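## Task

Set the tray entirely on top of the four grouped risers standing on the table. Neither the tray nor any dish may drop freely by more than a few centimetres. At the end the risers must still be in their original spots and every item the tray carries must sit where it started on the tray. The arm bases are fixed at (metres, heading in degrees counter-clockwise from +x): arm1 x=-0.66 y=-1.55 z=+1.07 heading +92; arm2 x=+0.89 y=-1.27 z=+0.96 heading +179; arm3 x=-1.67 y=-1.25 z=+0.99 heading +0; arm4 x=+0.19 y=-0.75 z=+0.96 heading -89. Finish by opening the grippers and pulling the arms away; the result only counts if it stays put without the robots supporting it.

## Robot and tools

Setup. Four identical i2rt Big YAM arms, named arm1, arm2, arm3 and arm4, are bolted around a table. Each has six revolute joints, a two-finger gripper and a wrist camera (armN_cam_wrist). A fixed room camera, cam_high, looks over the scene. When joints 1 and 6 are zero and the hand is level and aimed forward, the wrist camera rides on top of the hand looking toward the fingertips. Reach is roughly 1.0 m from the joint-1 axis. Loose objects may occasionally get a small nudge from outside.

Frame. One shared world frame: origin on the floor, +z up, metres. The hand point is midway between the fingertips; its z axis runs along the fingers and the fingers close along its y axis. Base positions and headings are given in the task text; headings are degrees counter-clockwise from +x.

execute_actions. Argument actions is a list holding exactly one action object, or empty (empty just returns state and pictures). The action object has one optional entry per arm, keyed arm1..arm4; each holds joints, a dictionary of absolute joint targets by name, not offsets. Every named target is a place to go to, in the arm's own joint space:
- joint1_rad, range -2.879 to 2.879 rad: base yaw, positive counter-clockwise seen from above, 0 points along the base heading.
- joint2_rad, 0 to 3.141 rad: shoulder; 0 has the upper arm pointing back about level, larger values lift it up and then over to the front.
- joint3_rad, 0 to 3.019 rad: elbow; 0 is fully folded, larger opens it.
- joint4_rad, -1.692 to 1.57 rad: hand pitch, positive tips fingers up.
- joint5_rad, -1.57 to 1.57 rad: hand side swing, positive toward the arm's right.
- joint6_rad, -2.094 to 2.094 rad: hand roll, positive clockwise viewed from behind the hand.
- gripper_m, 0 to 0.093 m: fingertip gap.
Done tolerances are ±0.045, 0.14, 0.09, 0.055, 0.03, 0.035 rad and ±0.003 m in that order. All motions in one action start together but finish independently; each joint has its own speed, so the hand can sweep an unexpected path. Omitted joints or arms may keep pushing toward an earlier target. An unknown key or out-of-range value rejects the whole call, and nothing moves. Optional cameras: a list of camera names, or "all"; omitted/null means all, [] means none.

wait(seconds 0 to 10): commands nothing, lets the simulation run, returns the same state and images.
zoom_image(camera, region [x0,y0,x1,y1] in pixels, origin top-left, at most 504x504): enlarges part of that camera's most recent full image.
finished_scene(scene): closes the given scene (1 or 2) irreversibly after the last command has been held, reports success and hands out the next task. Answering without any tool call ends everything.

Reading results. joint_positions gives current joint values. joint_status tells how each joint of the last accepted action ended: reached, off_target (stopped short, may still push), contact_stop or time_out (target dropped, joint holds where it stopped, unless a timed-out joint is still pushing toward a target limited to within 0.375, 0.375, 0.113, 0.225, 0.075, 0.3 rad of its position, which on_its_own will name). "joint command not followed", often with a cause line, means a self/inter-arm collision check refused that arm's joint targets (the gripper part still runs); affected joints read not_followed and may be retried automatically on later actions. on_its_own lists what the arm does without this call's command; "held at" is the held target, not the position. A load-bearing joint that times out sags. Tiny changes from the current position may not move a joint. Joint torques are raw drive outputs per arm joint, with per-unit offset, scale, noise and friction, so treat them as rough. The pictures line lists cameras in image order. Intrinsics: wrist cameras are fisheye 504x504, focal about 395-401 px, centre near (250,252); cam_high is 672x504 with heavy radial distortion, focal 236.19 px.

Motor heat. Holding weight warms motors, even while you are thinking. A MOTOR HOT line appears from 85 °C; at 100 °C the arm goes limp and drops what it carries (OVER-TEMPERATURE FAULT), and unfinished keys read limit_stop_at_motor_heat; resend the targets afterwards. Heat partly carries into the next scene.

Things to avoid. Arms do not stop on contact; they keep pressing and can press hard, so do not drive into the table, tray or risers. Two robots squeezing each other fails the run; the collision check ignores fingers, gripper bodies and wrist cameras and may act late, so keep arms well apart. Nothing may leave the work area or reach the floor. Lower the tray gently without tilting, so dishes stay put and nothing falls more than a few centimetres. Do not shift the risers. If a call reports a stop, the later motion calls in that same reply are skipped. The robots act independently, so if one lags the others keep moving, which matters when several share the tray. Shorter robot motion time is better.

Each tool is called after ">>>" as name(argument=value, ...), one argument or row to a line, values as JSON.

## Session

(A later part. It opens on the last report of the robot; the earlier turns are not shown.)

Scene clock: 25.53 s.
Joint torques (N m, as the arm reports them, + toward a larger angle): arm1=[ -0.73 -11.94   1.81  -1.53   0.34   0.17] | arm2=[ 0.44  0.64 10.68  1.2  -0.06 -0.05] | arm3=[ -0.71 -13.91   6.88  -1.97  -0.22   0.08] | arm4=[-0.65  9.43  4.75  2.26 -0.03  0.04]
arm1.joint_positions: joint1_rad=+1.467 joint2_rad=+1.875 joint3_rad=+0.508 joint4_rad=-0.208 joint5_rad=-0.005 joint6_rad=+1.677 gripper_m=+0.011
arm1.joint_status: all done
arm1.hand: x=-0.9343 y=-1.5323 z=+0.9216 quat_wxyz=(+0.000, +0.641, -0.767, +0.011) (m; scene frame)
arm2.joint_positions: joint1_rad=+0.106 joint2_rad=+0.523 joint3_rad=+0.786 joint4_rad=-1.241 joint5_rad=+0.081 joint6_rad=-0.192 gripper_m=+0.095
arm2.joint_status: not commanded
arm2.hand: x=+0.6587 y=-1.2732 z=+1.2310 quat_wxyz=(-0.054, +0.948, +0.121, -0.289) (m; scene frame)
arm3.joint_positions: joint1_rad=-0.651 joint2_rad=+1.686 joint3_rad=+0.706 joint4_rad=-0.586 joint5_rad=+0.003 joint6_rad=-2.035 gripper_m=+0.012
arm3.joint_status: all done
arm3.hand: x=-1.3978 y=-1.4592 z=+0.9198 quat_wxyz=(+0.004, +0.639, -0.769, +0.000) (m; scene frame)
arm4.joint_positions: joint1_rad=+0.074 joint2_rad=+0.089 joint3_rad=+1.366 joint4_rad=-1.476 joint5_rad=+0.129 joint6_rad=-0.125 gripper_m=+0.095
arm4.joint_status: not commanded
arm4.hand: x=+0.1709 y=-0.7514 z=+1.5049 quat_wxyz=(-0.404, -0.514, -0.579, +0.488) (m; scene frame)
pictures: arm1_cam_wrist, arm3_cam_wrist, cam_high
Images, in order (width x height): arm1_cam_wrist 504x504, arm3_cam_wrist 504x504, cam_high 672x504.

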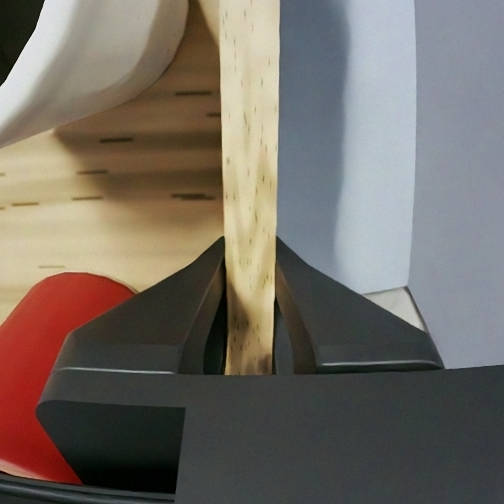

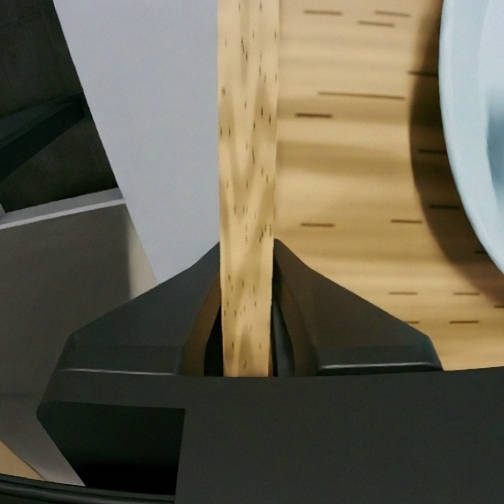

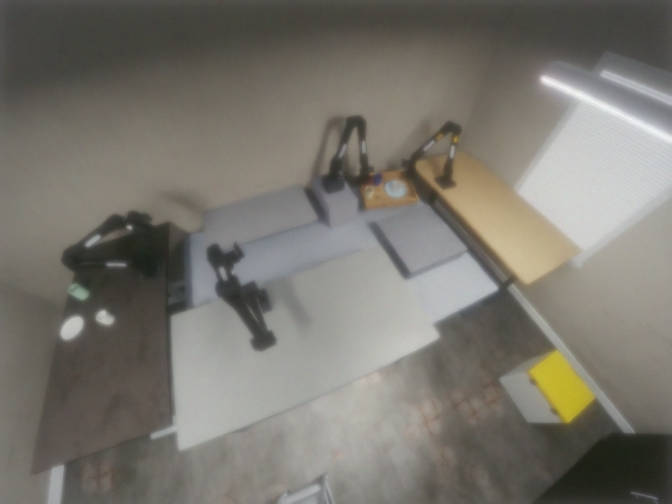

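>>> execute_actions(
  actions=[
    {"arm3":{"joints":{"joint2_rad":1.845,"joint3_rad":0.71,"joint4_rad":-0.415}},"arm1":{"joints":{"joint2_rad":2.075,"joint3_rad":0.55,"joint4_rad":-0.025}}},
  ],
  cameras=["arm3_cam_wrist"],
)

Scene clock: 26.90 s.
Joint torques (N m, as the arm reports them, + toward a larger angle): arm1=[ -0.99 -12.69  -0.38  -0.24   0.44   0.15] | arm2=[ 0.43  0.53 10.72  1.22 -0.05 -0.06] | arm3=[ -0.98 -15.33   4.29  -0.44  -0.3    0.  ] | arm4=[-1.09  9.41  4.81  2.19 -0.01  0.04]
arm1.joint_positions: joint1_rad=+1.467 joint2_rad=+2.115 joint3_rad=+0.556 joint4_rad=-0.023 joint5_rad=-0.007 joint6_rad=+1.677 gripper_m=+0.011
arm1.joint_status: all done
arm1.hand: x=-0.9351 y=-1.5333 z=+0.8616 quat_wxyz=(-0.001, +0.641, -0.767, +0.014) (m; scene frame)
arm2.joint_positions: joint1_rad=+0.106 joint2_rad=+0.523 joint3_rad=+0.786 joint4_rad=-1.241 joint5_rad=+0.081 joint6_rad=-0.192 gripper_m=+0.095
arm2.joint_status: not commanded
arm2.hand: x=+0.6587 y=-1.2732 z=+1.2310 quat_wxyz=(-0.054, +0.948, +0.121, -0.289) (m; scene frame)
arm3.joint_positions: joint1_rad=-0.651 joint2_rad=+1.873 joint3_rad=+0.701 joint4_rad=-0.394 joint5_rad=+0.005 joint6_rad=-2.033 gripper_m=+0.012
arm3.joint_status: all done
arm3.hand: x=-1.3970 y=-1.4606 z=+0.8579 quat_wxyz=(+0.005, +0.639, -0.769, -0.001) (m; scene frame)
arm4.joint_positions: joint1_rad=+0.074 joint2_rad=+0.089 joint3_rad=+1.366 joint4_rad=-1.476 joint5_rad=+0.129 joint6_rad=-0.125 gripper_m=+0.095
arm4.joint_status: not commanded
arm4.hand: x=+0.1709 y=-0.7514 z=+1.5049 quat_wxyz=(-0.404, -0.514, -0.579, +0.488) (m; scene frame)
pictures: arm3_cam_wrist
Images, in order (width x height): arm3_cam_wrist 504x504.

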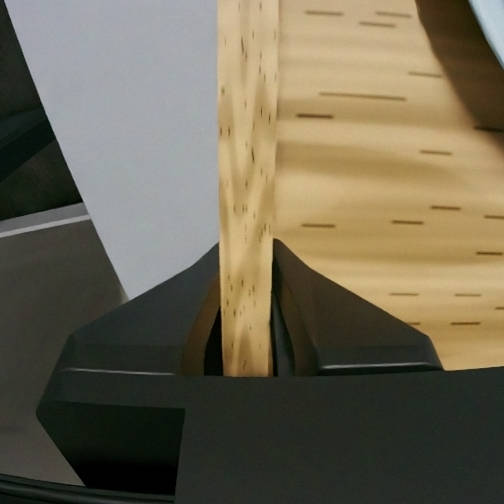

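>>> execute_actions(
  actions=[
    {"arm3":{"joints":{"joint2_rad":2.015,"joint3_rad":0.724,"joint4_rad":-0.265}},"arm1":{"joints":{"joint2_rad":2.285,"joint3_rad":0.62,"joint4_rad":0.13}}},
  ],
  cameras=[],
)

>>> execute_actions(
  actions=[
    {"arm3":{"joints":{"joint2_rad":2.125,"joint3_rad":0.748,"joint4_rad":-0.175}},"arm1":{"joints":{"joint2_rad":2.41,"joint3_rad":0.662,"joint4_rad":0.21}}},
  ],
  cameras=["arm1_cam_wrist","arm3_cam_wrist","cam_high"],
)

>>> zoom_image(
  camera="cam_high",
  region=[300, 130, 500, 280],
)

Scene clock: 27.97 s.
Joint torques (N m, as the arm reports them, + toward a larger angle): arm1=[ -1.82 -12.28  -1.15   0.24  -0.42   0.07] | arm2=[ 0.42  0.69 10.69  1.2  -0.05 -0.05] | arm3=[ -0.42 -13.54   3.46   0.33   0.6    0.06] | arm4=[-0.89  9.28  4.78  2.36 -0.01  0.06]
arm1.joint_positions: joint1_rad=+1.468 joint2_rad=+2.311 joint3_rad=+0.623 joint4_rad=+0.120 joint5_rad=+0.012 joint6_rad=+1.684 gripper_m=+0.011
arm1.joint_status: all done
arm1.hand: x=-0.9397 y=-1.5307 z=+0.8090 quat_wxyz=(-0.003, +0.639, -0.769, +0.003) (m; scene frame)
arm2.joint_positions: joint1_rad=+0.106 joint2_rad=+0.523 joint3_rad=+0.786 joint4_rad=-1.241 joint5_rad=+0.081 joint6_rad=-0.192 gripper_m=+0.095
arm2.joint_status: not commanded
arm2.hand: x=+0.6587 y=-1.2732 z=+1.2310 quat_wxyz=(-0.054, +0.948, +0.121, -0.289) (m; scene frame)
arm3.joint_positions: joint1_rad=-0.652 joint2_rad=+2.022 joint3_rad=+0.708 joint4_rad=-0.266 joint5_rad=-0.014 joint6_rad=-2.036 gripper_m=+0.012
arm3.joint_status: all done
arm3.hand: x=-1.4004 y=-1.4550 z=+0.8104 quat_wxyz=(-0.002, +0.639, -0.769, -0.009) (m; scene frame)
arm4.joint_positions: joint1_rad=+0.074 joint2_rad=+0.089 joint3_rad=+1.366 joint4_rad=-1.476 joint5_rad=+0.129 joint6_rad=-0.125 gripper_m=+0.095
arm4.joint_status: not commanded
arm4.hand: x=+0.1709 y=-0.7514 z=+1.5049 quat_wxyz=(-0.404, -0.514, -0.579, +0.488) (m; scene frame)
pictures: none
No camera images: the call's "cameras" was empty. Leave "cameras" out to get every camera's image.

Scene clock: 28.77 s.
Joint torques (N m, as the arm reports them, + toward a larger angle): arm1=[ -1.14 -12.68  -2.34   0.32  -0.15   0.09] | arm2=[ 0.39  0.71 10.72  1.21 -0.06 -0.05] | arm3=[ -0.25 -14.87   2.13   0.35   0.47   0.04] | arm4=[-0.88  9.32  4.85  2.26 -0.02  0.06]
arm1.joint_positions: joint1_rad=+1.468 joint2_rad=+2.431 joint3_rad=+0.669 joint4_rad=+0.201 joint5_rad=+0.005 joint6_rad=+1.685 gripper_m=+0.011
arm1.joint_status: all done
arm1.hand: x=-0.9395 y=-1.5322 z=+0.7752 quat_wxyz=(+0.002, +0.639, -0.769, +0.002) (m; scene frame)
arm2.joint_positions: joint1_rad=+0.106 joint2_rad=+0.523 joint3_rad=+0.786 joint4_rad=-1.241 joint5_rad=+0.081 joint6_rad=-0.192 gripper_m=+0.095
arm2.joint_status: not commanded
arm2.hand: x=+0.6587 y=-1.2732 z=+1.2310 quat_wxyz=(-0.054, +0.948, +0.121, -0.289) (m; scene frame)
arm3.joint_positions: joint1_rad=-0.653 joint2_rad=+2.139 joint3_rad=+0.737 joint4_rad=-0.177 joint5_rad=-0.012 joint6_rad=-2.037 gripper_m=+0.012
arm3.joint_status: all done
arm3.hand: x=-1.3997 y=-1.4566 z=+0.7747 quat_wxyz=(-0.001, +0.639, -0.769, -0.009) (m; scene frame)
arm4.joint_positions: joint1_rad=+0.074 joint2_rad=+0.089 joint3_rad=+1.366 joint4_rad=-1.476 joint5_rad=+0.129 joint6_rad=-0.125 gripper_m=+0.095
arm4.joint_status: not commanded
arm4.hand: x=+0.1709 y=-0.7514 z=+1.5049 quat_wxyz=(-0.404, -0.514, -0.579, +0.488) (m; scene frame)
pictures: arm1_cam_wrist, arm3_cam_wrist, cam_high
Images, in order (width x height): arm1_cam_wrist 504x504, arm3_cam_wrist 504x504, cam_high 672x504.

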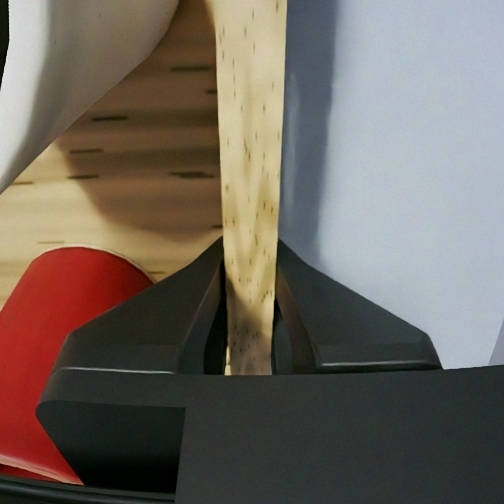

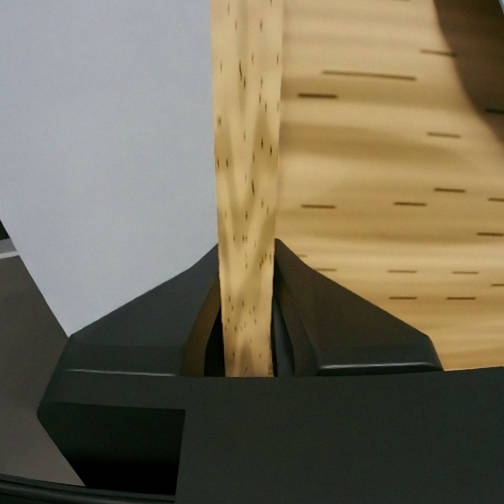

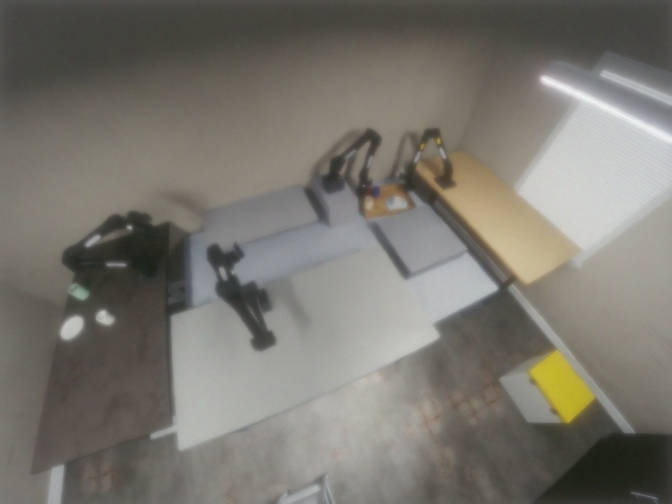

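Region (300, 130, 500, 280) of cam_high's 672x504 image, scaled by 2.520, with more detail than that image has; it fills the top 378 rows of this view, and the rest is white.

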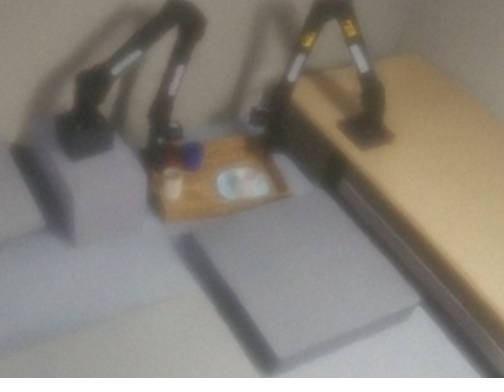

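>>> execute_actions(
  actions=[
    {"arm3":{"joints":{"gripper_m":0.045,"joint2_rad":2.139}},"arm1":{"joints":{"joint2_rad":2.44}}},
  ],
  cameras=[],
)

>>> execute_actions(
  actions=[
    {"arm3":{"joints":{"joint2_rad":1.96,"joint3_rad":0.70,"joint4_rad":-0.315}}},
  ],
  cameras=[],
)

>>> execute_actions(
  actions=[
    {"arm3":{"joints":{"joint2_rad":1.58,"joint3_rad":0.68,"joint4_rad":-0.67}}},
  ],
  cameras=[],
)

>>> execute_actions(
  actions=[
    {"arm3":{"joints":{"joint1_rad":-0.2,"joint2_rad":1.3,"joint3_rad":1.2,"joint4_rad":-0.95,"joint6_rad":0}}},
  ],
  cameras=["arm3_cam_wrist"],
)

Scene clock: 29.57 s.
Joint torques (N m, as the arm reports them, + toward a larger angle): arm1=[ -1.17 -10.28  -2.5    0.    -0.17   0.08] | arm2=[ 0.44  0.52 10.73  1.21 -0.05 -0.04] | arm3=[ -0.39 -13.66   2.1    0.34   0.04   0.06] | arm4=[-0.57  9.34  4.82  2.19 -0.01  0.05]
arm1.joint_positions: joint1_rad=+1.468 joint2_rad=+2.436 joint3_rad=+0.671 joint4_rad=+0.204 joint5_rad=+0.006 joint6_rad=+1.685 gripper_m=+0.011
arm1.joint_status: all done
arm1.hand: x=-0.9389 y=-1.5321 z=+0.7737 quat_wxyz=(+0.001, +0.639, -0.769, +0.002) (m; scene frame)
arm2.joint_positions: joint1_rad=+0.106 joint2_rad=+0.523 joint3_rad=+0.786 joint4_rad=-1.241 joint5_rad=+0.081 joint6_rad=-0.192 gripper_m=+0.095
arm2.joint_status: not commanded
arm2.hand: x=+0.6587 y=-1.2732 z=+1.2310 quat_wxyz=(-0.054, +0.948, +0.121, -0.289) (m; scene frame)
arm3.joint_positions: joint1_rad=-0.652 joint2_rad=+2.139 joint3_rad=+0.738 joint4_rad=-0.177 joint5_rad=-0.003 joint6_rad=-2.037 gripper_m=+0.045
arm3.joint_status: all done
arm3.hand: x=-1.3997 y=-1.4581 z=+0.7749 quat_wxyz=(+0.003, +0.639, -0.769, -0.007) (m; scene frame)
arm4.joint_positions: joint1_rad=+0.074 joint2_rad=+0.089 joint3_rad=+1.366 joint4_rad=-1.476 joint5_rad=+0.129 joint6_rad=-0.125 gripper_m=+0.095
arm4.joint_status: not commanded
arm4.hand: x=+0.1709 y=-0.7514 z=+1.5049 quat_wxyz=(-0.404, -0.514, -0.579, +0.488) (m; scene frame)
pictures: none
No camera images: the call's "cameras" was empty. Leave "cameras" out to get every camera's image.

Scene clock: 30.53 s.
Joint torques (N m, as the arm reports them, + toward a larger angle): arm1=[ -1.23 -10.83  -2.57   0.06  -0.16   0.1 ] | arm2=[ 0.38  0.54 10.69  1.2  -0.05 -0.05] | arm3=[ -0.5  -13.21   3.06  -0.44   0.04   0.05] | arm4=[-0.97  9.37  4.83  2.26 -0.02  0.05]
arm1.joint_positions: joint1_rad=+1.468 joint2_rad=+2.436 joint3_rad=+0.671 joint4_rad=+0.204 joint5_rad=+0.006 joint6_rad=+1.685 gripper_m=+0.011
arm1.joint_status: not commanded
arm1.hand: x=-0.9389 y=-1.5321 z=+0.7737 quat_wxyz=(+0.001, +0.639, -0.769, +0.002) (m; scene frame)
arm2.joint_positions: joint1_rad=+0.106 joint2_rad=+0.523 joint3_rad=+0.786 joint4_rad=-1.241 joint5_rad=+0.081 joint6_rad=-0.192 gripper_m=+0.095
arm2.joint_status: not commanded
arm2.hand: x=+0.6587 y=-1.2732 z=+1.2310 quat_wxyz=(-0.054, +0.948, +0.121, -0.289) (m; scene frame)
arm3.joint_positions: joint1_rad=-0.652 joint2_rad=+1.948 joint3_rad=+0.699 joint4_rad=-0.303 joint5_rad=-0.003 joint6_rad=-2.037 gripper_m=+0.045
arm3.joint_status: all done
arm3.hand: x=-1.3955 y=-1.4608 z=+0.8334 quat_wxyz=(+0.000, +0.640, -0.769, +0.006) (m; scene frame)
arm4.joint_positions: joint1_rad=+0.074 joint2_rad=+0.089 joint3_rad=+1.366 joint4_rad=-1.476 joint5_rad=+0.129 joint6_rad=-0.125 gripper_m=+0.095
arm4.joint_status: not commanded
arm4.hand: x=+0.1709 y=-0.7514 z=+1.5049 quat_wxyz=(-0.404, -0.514, -0.579, +0.488) (m; scene frame)
pictures: none
No camera images: the call's "cameras" was empty. Leave "cameras" out to get every camera's image.

Scene clock: 31.70 s.
Joint torques (N m, as the arm reports them, + toward a larger angle): arm1=[ -1.46 -10.52  -2.54   0.07  -0.18   0.1 ] | arm2=[ 0.38  0.57 10.7   1.17 -0.06 -0.05] | arm3=[-0.63 -7.94  6.43 -0.21  0.02  0.06] | arm4=[-0.62  9.7   4.88  2.37 -0.02  0.04]
arm1.joint_positions: joint1_rad=+1.468 joint2_rad=+2.436 joint3_rad=+0.671 joint4_rad=+0.204 joint5_rad=+0.006 joint6_rad=+1.685 gripper_m=+0.011
arm1.joint_status: not commanded
arm1.hand: x=-0.9389 y=-1.5321 z=+0.7737 quat_wxyz=(+0.001, +0.639, -0.769, +0.002) (m; scene frame)
arm2.joint_positions: joint1_rad=+0.106 joint2_rad=+0.523 joint3_rad=+0.786 joint4_rad=-1.241 joint5_rad=+0.081 joint6_rad=-0.192 gripper_m=+0.095
arm2.joint_status: not commanded
arm2.hand: x=+0.6587 y=-1.2732 z=+1.2310 quat_wxyz=(-0.054, +0.948, +0.121, -0.289) (m; scene frame)
arm3.joint_positions: joint1_rad=-0.652 joint2_rad=+1.566 joint3_rad=+0.676 joint4_rad=-0.657 joint5_rad=-0.002 joint6_rad=-2.037 gripper_m=+0.045
arm3.joint_status: all done
arm3.hand: x=-1.4070 y=-1.4513 z=+0.9510 quat_wxyz=(+0.000, +0.640, -0.769, +0.008) (m; scene frame)
arm4.joint_positions: joint1_rad=+0.074 joint2_rad=+0.089 joint3_rad=+1.366 joint4_rad=-1.476 joint5_rad=+0.129 joint6_rad=-0.125 gripper_m=+0.095
arm4.joint_status: not commanded
arm4.hand: x=+0.1709 y=-0.7514 z=+1.5049 quat_wxyz=(-0.404, -0.514, -0.579, +0.488) (m; scene frame)
pictures: none
No camera images: the call's "cameras" was empty. Leave "cameras" out to get every camera's image.

Scene clock: 34.07 s.
Joint torques (N m, as the arm reports them, + toward a larger angle): arm1=[ -1.35 -10.68  -2.53  -0.07  -0.18   0.08] | arm2=[ 0.27  0.55 10.68  1.23 -0.05 -0.04] | arm3=[-1.69 -8.75 13.09  0.86  0.05  0.21] | arm4=[-0.75  9.18  4.8   2.2  -0.03  0.06]
arm1.joint_positions: joint1_rad=+1.468 joint2_rad=+2.436 joint3_rad=+0.671 joint4_rad=+0.204 joint5_rad=+0.006 joint6_rad=+1.685 gripper_m=+0.011
arm1.joint_status: not commanded
arm1.hand: x=-0.9389 y=-1.5321 z=+0.7737 quat_wxyz=(+0.001, +0.639, -0.769, +0.002) (m; scene frame)
arm2.joint_positions: joint1_rad=+0.106 joint2_rad=+0.523 joint3_rad=+0.786 joint4_rad=-1.241 joint5_rad=+0.081 joint6_rad=-0.192 gripper_m=+0.095
arm2.joint_status: not commanded
arm2.hand: x=+0.6587 y=-1.2732 z=+1.2310 quat_wxyz=(-0.054, +0.948, +0.121, -0.289) (m; scene frame)
arm3.joint_positions: joint1_rad=-0.192 joint2_rad=+1.277 joint3_rad=+1.178 joint4_rad=-0.935 joint5_rad=-0.001 joint6_rad=-0.008 gripper_m=+0.045
arm3.joint_status: all done
arm3.hand: x=-1.1963 y=-1.3404 z=+1.2459 quat_wxyz=(-0.259, -0.087, -0.962, +0.026) (m; scene frame)
arm4.joint_positions: joint1_rad=+0.074 joint2_rad=+0.089 joint3_rad=+1.366 joint4_rad=-1.476 joint5_rad=+0.129 joint6_rad=-0.125 gripper_m=+0.095
arm4.joint_status: not commanded
arm4.hand: x=+0.1709 y=-0.7514 z=+1.5049 quat_wxyz=(-0.404, -0.514, -0.579, +0.488) (m; scene frame)
pictures: arm3_cam_wrist
Images, in order (width x height): arm3_cam_wrist 504x504.

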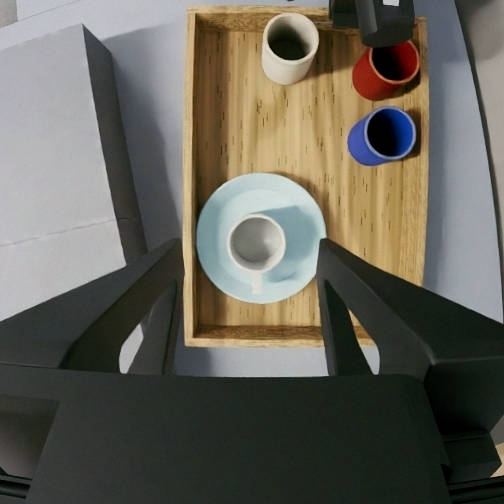

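>>> execute_actions(
  actions=[
    {"arm3":{"joints":{"joint1_rad":-0.02,"joint2_rad":1.70,"joint3_rad":0.80,"joint4_rad":-0.66,"joint6_rad":-0.63,"gripper_m":0.0}}},
  ],
  cameras=[],
)

>>> execute_actions(
  actions=[
    {"arm3":{"joints":{"joint2_rad":1.93,"joint3_rad":0.795,"joint4_rad":-0.435}}},
  ],
  cameras=["arm3_cam_wrist"],
)

Scene clock: 36.87 s.
Joint torques (N m, as the arm reports them, + toward a larger angle): arm1=[ -1.16 -10.4   -2.56   0.03  -0.21   0.08] | arm2=[ 0.28  0.65 10.74  1.23 -0.06 -0.05] | arm3=[ -1.52 -12.74   7.86   0.94  -0.02   0.04] | arm4=[-0.69  9.57  4.79  2.22 -0.01  0.04]
arm1.joint_positions: joint1_rad=+1.468 joint2_rad=+2.436 joint3_rad=+0.671 joint4_rad=+0.204 joint5_rad=+0.006 joint6_rad=+1.685 gripper_m=+0.011
arm1.joint_status: not commanded
arm1.hand: x=-0.9389 y=-1.5321 z=+0.7737 quat_wxyz=(+0.001, +0.639, -0.769, +0.002) (m; scene frame)
arm2.joint_positions: joint1_rad=+0.106 joint2_rad=+0.523 joint3_rad=+0.786 joint4_rad=-1.241 joint5_rad=+0.081 joint6_rad=-0.192 gripper_m=+0.095
arm2.joint_status: not commanded
arm2.hand: x=+0.6587 y=-1.2732 z=+1.2310 quat_wxyz=(-0.054, +0.948, +0.121, -0.289) (m; scene frame)
arm3.joint_positions: joint1_rad=-0.012 joint2_rad=+1.709 joint3_rad=+0.775 joint4_rad=-0.673 joint5_rad=+0.000 joint6_rad=-0.622 gripper_m=+0.000
arm3.joint_status: all done
arm3.hand: x=-1.3142 y=-1.2528 z=+0.9268 quat_wxyz=(+0.022, +0.302, -0.953, -0.007) (m; scene frame)
arm4.joint_positions: joint1_rad=+0.074 joint2_rad=+0.089 joint3_rad=+1.366 joint4_rad=-1.476 joint5_rad=+0.129 joint6_rad=-0.125 gripper_m=+0.095
arm4.joint_status: not commanded
arm4.hand: x=+0.1709 y=-0.7514 z=+1.5049 quat_wxyz=(-0.404, -0.514, -0.579, +0.488) (m; scene frame)
pictures: none
No camera images: the call's "cameras" was empty. Leave "cameras" out to get every camera's image.

Scene clock: 37.87 s.
Joint torques (N m, as the arm reports them, + toward a larger angle): arm1=[ -1.12 -10.22  -2.54  -0.01  -0.15   0.08] | arm2=[ 0.38  0.7  10.72  1.2  -0.05 -0.06] | arm3=[ -1.63 -13.84   5.15   1.05  -0.02   0.01] | arm4=[-0.69  9.47  4.79  2.3  -0.01  0.06]
arm1.joint_positions: joint1_rad=+1.468 joint2_rad=+2.436 joint3_rad=+0.671 joint4_rad=+0.204 joint5_rad=+0.006 joint6_rad=+1.685 gripper_m=+0.011
arm1.joint_status: not commanded
arm1.hand: x=-0.9389 y=-1.5321 z=+0.7737 quat_wxyz=(+0.001, +0.639, -0.769, +0.002) (m; scene frame)
arm2.joint_positions: joint1_rad=+0.106 joint2_rad=+0.523 joint3_rad=+0.786 joint4_rad=-1.241 joint5_rad=+0.081 joint6_rad=-0.192 gripper_m=+0.095
arm2.joint_status: not commanded
arm2.hand: x=+0.6587 y=-1.2732 z=+1.2310 quat_wxyz=(-0.054, +0.948, +0.121, -0.289) (m; scene frame)
arm3.joint_positions: joint1_rad=-0.012 joint2_rad=+1.930 joint3_rad=+0.781 joint4_rad=-0.448 joint5_rad=+0.000 joint6_rad=-0.623 gripper_m=+0.000
arm3.joint_status: all done
arm3.hand: x=-1.3059 y=-1.2528 z=+0.8502 quat_wxyz=(+0.017, +0.302, -0.953, -0.006) (m; scene frame)
arm4.joint_positions: joint1_rad=+0.074 joint2_rad=+0.089 joint3_rad=+1.366 joint4_rad=-1.476 joint5_rad=+0.129 joint6_rad=-0.125 gripper_m=+0.095
arm4.joint_status: not commanded
arm4.hand: x=+0.1709 y=-0.7514 z=+1.5049 quat_wxyz=(-0.404, -0.514, -0.579, +0.488) (m; scene frame)
pictures: arm3_cam_wrist
Images, in order (width x height): arm3_cam_wrist 504x504.

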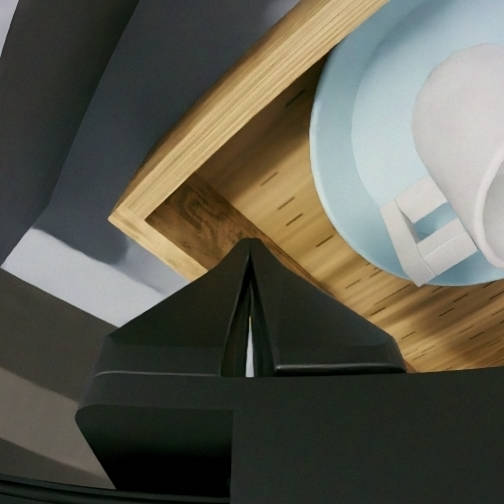

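>>> execute_actions(
  actions=[
    {"arm3":{"joints":{"joint1_rad":-0.062,"joint2_rad":2.04,"joint3_rad":0.785,"joint4_rad":-0.295,"joint6_rad":-0.67}}},
  ],
  cameras=["arm3_cam_wrist"],
)

Scene clock: 39.00 s.
Joint torques (N m, as the arm reports them, + toward a larger angle): arm1=[ -1.31 -10.31  -2.66   0.19  -0.16   0.06] | arm2=[ 0.39  0.5  10.66  1.22 -0.05 -0.06] | arm3=[ -0.99 -13.13   3.28   1.13  -0.02   0.02] | arm4=[-0.82  9.2   4.82  2.29 -0.02  0.04]
arm1.joint_positions: joint1_rad=+1.468 joint2_rad=+2.436 joint3_rad=+0.671 joint4_rad=+0.204 joint5_rad=+0.006 joint6_rad=+1.685 gripper_m=+0.011
arm1.joint_status: not commanded
arm1.hand: x=-0.9389 y=-1.5321 z=+0.7737 quat_wxyz=(+0.001, +0.639, -0.769, +0.002) (m; scene frame)
arm2.joint_positions: joint1_rad=+0.106 joint2_rad=+0.523 joint3_rad=+0.786 joint4_rad=-1.241 joint5_rad=+0.081 joint6_rad=-0.192 gripper_m=+0.095
arm2.joint_status: not commanded
arm2.hand: x=+0.6587 y=-1.2732 z=+1.2310 quat_wxyz=(-0.054, +0.948, +0.121, -0.289) (m; scene frame)
arm3.joint_positions: joint1_rad=-0.061 joint2_rad=+2.028 joint3_rad=+0.781 joint4_rad=-0.309 joint5_rad=+0.000 joint6_rad=-0.662 gripper_m=+0.000
arm3.joint_status: all done
arm3.hand: x=-1.3003 y=-1.2715 z=+0.8153 quat_wxyz=(-0.002, +0.297, -0.955, +0.001) (m; scene frame)
arm4.joint_positions: joint1_rad=+0.074 joint2_rad=+0.089 joint3_rad=+1.366 joint4_rad=-1.476 joint5_rad=+0.129 joint6_rad=-0.125 gripper_m=+0.095
arm4.joint_status: not commanded
arm4.hand: x=+0.1709 y=-0.7514 z=+1.5049 quat_wxyz=(-0.404, -0.514, -0.579, +0.488) (m; scene frame)
pictures: arm3_cam_wrist
Images, in order (width x height): arm3_cam_wrist 504x504.

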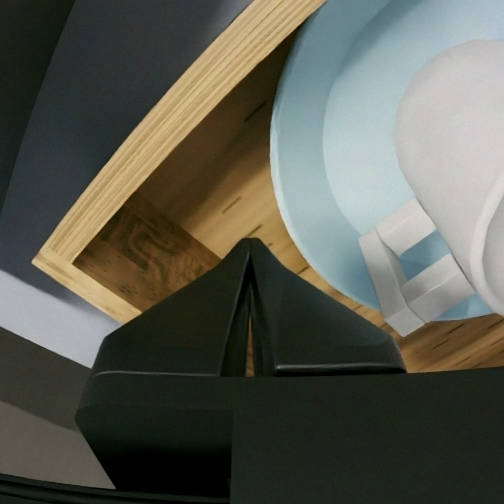

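>>> execute_actions(
  actions=[
    {"arm3":{"joints":{"joint2_rad":2.155,"joint3_rad":0.79,"joint4_rad":-0.205}}},
  ],
  cameras=["arm3_cam_wrist"],
)

Scene clock: 40.93 s.
Joint torques (N m, as the arm reports them, + toward a larger angle): arm1=[ -1.09 -10.5   -2.56   0.04  -0.2    0.1 ] | arm2=[ 0.27  0.44 10.66  1.2  -0.05 -0.05] | arm3=[ -1.06 -13.8    2.24   1.06  -0.03   0.01] | arm4=[-0.5   9.2   4.75  2.34 -0.01  0.05]
arm1.joint_positions: joint1_rad=+1.468 joint2_rad=+2.436 joint3_rad=+0.671 joint4_rad=+0.204 joint5_rad=+0.006 joint6_rad=+1.685 gripper_m=+0.011
arm1.joint_status: not commanded
arm1.hand: x=-0.9389 y=-1.5321 z=+0.7737 quat_wxyz=(+0.001, +0.639, -0.769, +0.002) (m; scene frame)
arm2.joint_positions: joint1_rad=+0.106 joint2_rad=+0.523 joint3_rad=+0.786 joint4_rad=-1.241 joint5_rad=+0.081 joint6_rad=-0.192 gripper_m=+0.095
arm2.joint_status: not commanded
arm2.hand: x=+0.6587 y=-1.2732 z=+1.2310 quat_wxyz=(-0.054, +0.948, +0.121, -0.289) (m; scene frame)
arm3.joint_positions: joint1_rad=-0.061 joint2_rad=+2.146 joint3_rad=+0.784 joint4_rad=-0.219 joint5_rad=+0.000 joint6_rad=-0.663 gripper_m=+0.000
arm3.joint_status: all done
arm3.hand: x=-1.3144 y=-1.2706 z=+0.7750 quat_wxyz=(+0.009, +0.298, -0.955, -0.004) (m; scene frame)
arm4.joint_positions: joint1_rad=+0.074 joint2_rad=+0.089 joint3_rad=+1.366 joint4_rad=-1.476 joint5_rad=+0.129 joint6_rad=-0.125 gripper_m=+0.095
arm4.joint_status: not commanded
arm4.hand: x=+0.1709 y=-0.7514 z=+1.5049 quat_wxyz=(-0.404, -0.514, -0.579, +0.488) (m; scene frame)
pictures: arm3_cam_wrist
Images, in order (width x height): arm3_cam_wrist 504x504.

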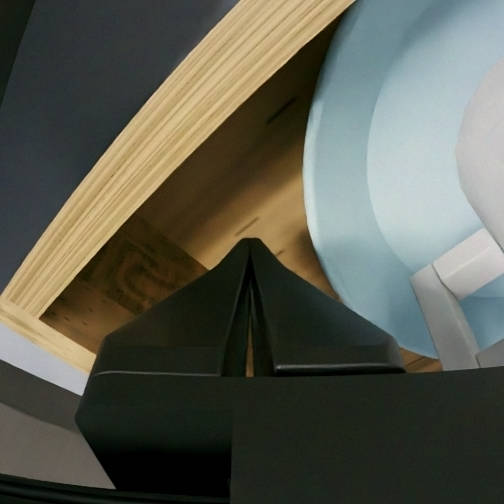

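>>> execute_actions(
  actions=[
    {"arm3":{"joints":{"joint1_rad":-0.135,"joint2_rad":2.185,"joint3_rad":0.93,"joint4_rad":-0.315,"joint6_rad":-0.74}}},
  ],
  cameras=["arm3_cam_wrist"],
)

Scene clock: 42.13 s.
Joint torques (N m, as the arm reports them, + toward a larger angle): arm1=[ -1.9  -10.58  -2.63   0.1   -0.21   0.07] | arm2=[ 0.39  0.51 10.71  1.24 -0.04 -0.05] | arm3=[ -0.95 -14.69   3.39  -0.08   0.06   0.01] | arm4=[-0.49  9.56  4.75  2.2  -0.03  0.04]
arm1.joint_positions: joint1_rad=+1.468 joint2_rad=+2.436 joint3_rad=+0.671 joint4_rad=+0.204 joint5_rad=+0.006 joint6_rad=+1.685 gripper_m=+0.011
arm1.joint_status: not commanded
arm1.hand: x=-0.9389 y=-1.5321 z=+0.7737 quat_wxyz=(+0.001, +0.639, -0.769, +0.002) (m; scene frame)
arm2.joint_positions: joint1_rad=+0.106 joint2_rad=+0.523 joint3_rad=+0.786 joint4_rad=-1.241 joint5_rad=+0.081 joint6_rad=-0.192 gripper_m=+0.095
arm2.joint_status: not commanded
arm2.hand: x=+0.6587 y=-1.2732 z=+1.2310 quat_wxyz=(-0.054, +0.948, +0.121, -0.289) (m; scene frame)
arm3.joint_positions: joint1_rad=-0.137 joint2_rad=+2.164 joint3_rad=+0.925 joint4_rad=-0.302 joint5_rad=-0.002 joint6_rad=-0.732 gripper_m=+0.000
arm3.joint_status: all done
arm3.hand: x=-1.2575 y=-1.3055 z=+0.7822 quat_wxyz=(-0.009, +0.295, -0.956, +0.003) (m; scene frame)
arm4.joint_positions: joint1_rad=+0.074 joint2_rad=+0.089 joint3_rad=+1.366 joint4_rad=-1.476 joint5_rad=+0.129 joint6_rad=-0.125 gripper_m=+0.095
arm4.joint_status: not commanded
arm4.hand: x=+0.1709 y=-0.7514 z=+1.5049 quat_wxyz=(-0.404, -0.514, -0.579, +0.488) (m; scene frame)
pictures: arm3_cam_wrist
Images, in order (width x height): arm3_cam_wrist 504x504.

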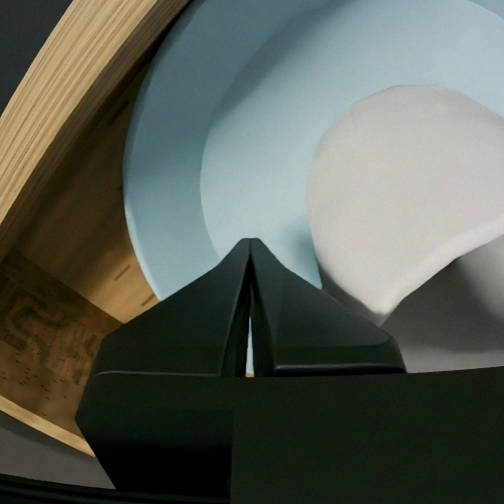

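>>> execute_actions(
  actions=[
    {"arm3":{"joints":{"joint1_rad":-0.062,"joint2_rad":2.06,"joint3_rad":0.79,"joint4_rad":-0.30,"joint6_rad":-0.67}}},
  ],
  cameras=["arm3_cam_wrist"],
)

Scene clock: 44.50 s.
Joint torques (N m, as the arm reports them, + toward a larger angle): arm1=[ -1.31 -10.38  -2.6    0.05  -0.18   0.07] | arm2=[ 0.21  0.62 10.7   1.22 -0.06 -0.06] | arm3=[ -1.43 -14.71   2.8    0.37   0.01   0.18] | arm4=[-0.7   9.28  4.87  2.29 -0.03  0.06]
arm1.joint_positions: joint1_rad=+1.468 joint2_rad=+2.436 joint3_rad=+0.671 joint4_rad=+0.204 joint5_rad=+0.006 joint6_rad=+1.685 gripper_m=+0.011
arm1.joint_status: not commanded
arm1.hand: x=-0.9389 y=-1.5321 z=+0.7737 quat_wxyz=(+0.001, +0.639, -0.769, +0.002) (m; scene frame)
arm2.joint_positions: joint1_rad=+0.106 joint2_rad=+0.523 joint3_rad=+0.786 joint4_rad=-1.241 joint5_rad=+0.081 joint6_rad=-0.192 gripper_m=+0.095
arm2.joint_status: not commanded
arm2.hand: x=+0.6587 y=-1.2732 z=+1.2310 quat_wxyz=(-0.054, +0.948, +0.121, -0.289) (m; scene frame)
arm3.joint_positions: joint1_rad=-0.056 joint2_rad=+2.065 joint3_rad=+0.787 joint4_rad=-0.302 joint5_rad=-0.001 joint6_rad=-0.678 gripper_m=+0.000
arm3.joint_status: all done
arm3.hand: x=-1.3064 y=-1.2690 z=+0.8032 quat_wxyz=(+0.009, +0.307, -0.952, -0.004) (m; scene frame)
arm4.joint_positions: joint1_rad=+0.074 joint2_rad=+0.089 joint3_rad=+1.366 joint4_rad=-1.476 joint5_rad=+0.129 joint6_rad=-0.125 gripper_m=+0.095
arm4.joint_status: not commanded
arm4.hand: x=+0.1709 y=-0.7514 z=+1.5049 quat_wxyz=(-0.404, -0.514, -0.579, +0.488) (m; scene frame)
pictures: arm3_cam_wrist
Images, in order (width x height): arm3_cam_wrist 504x504.

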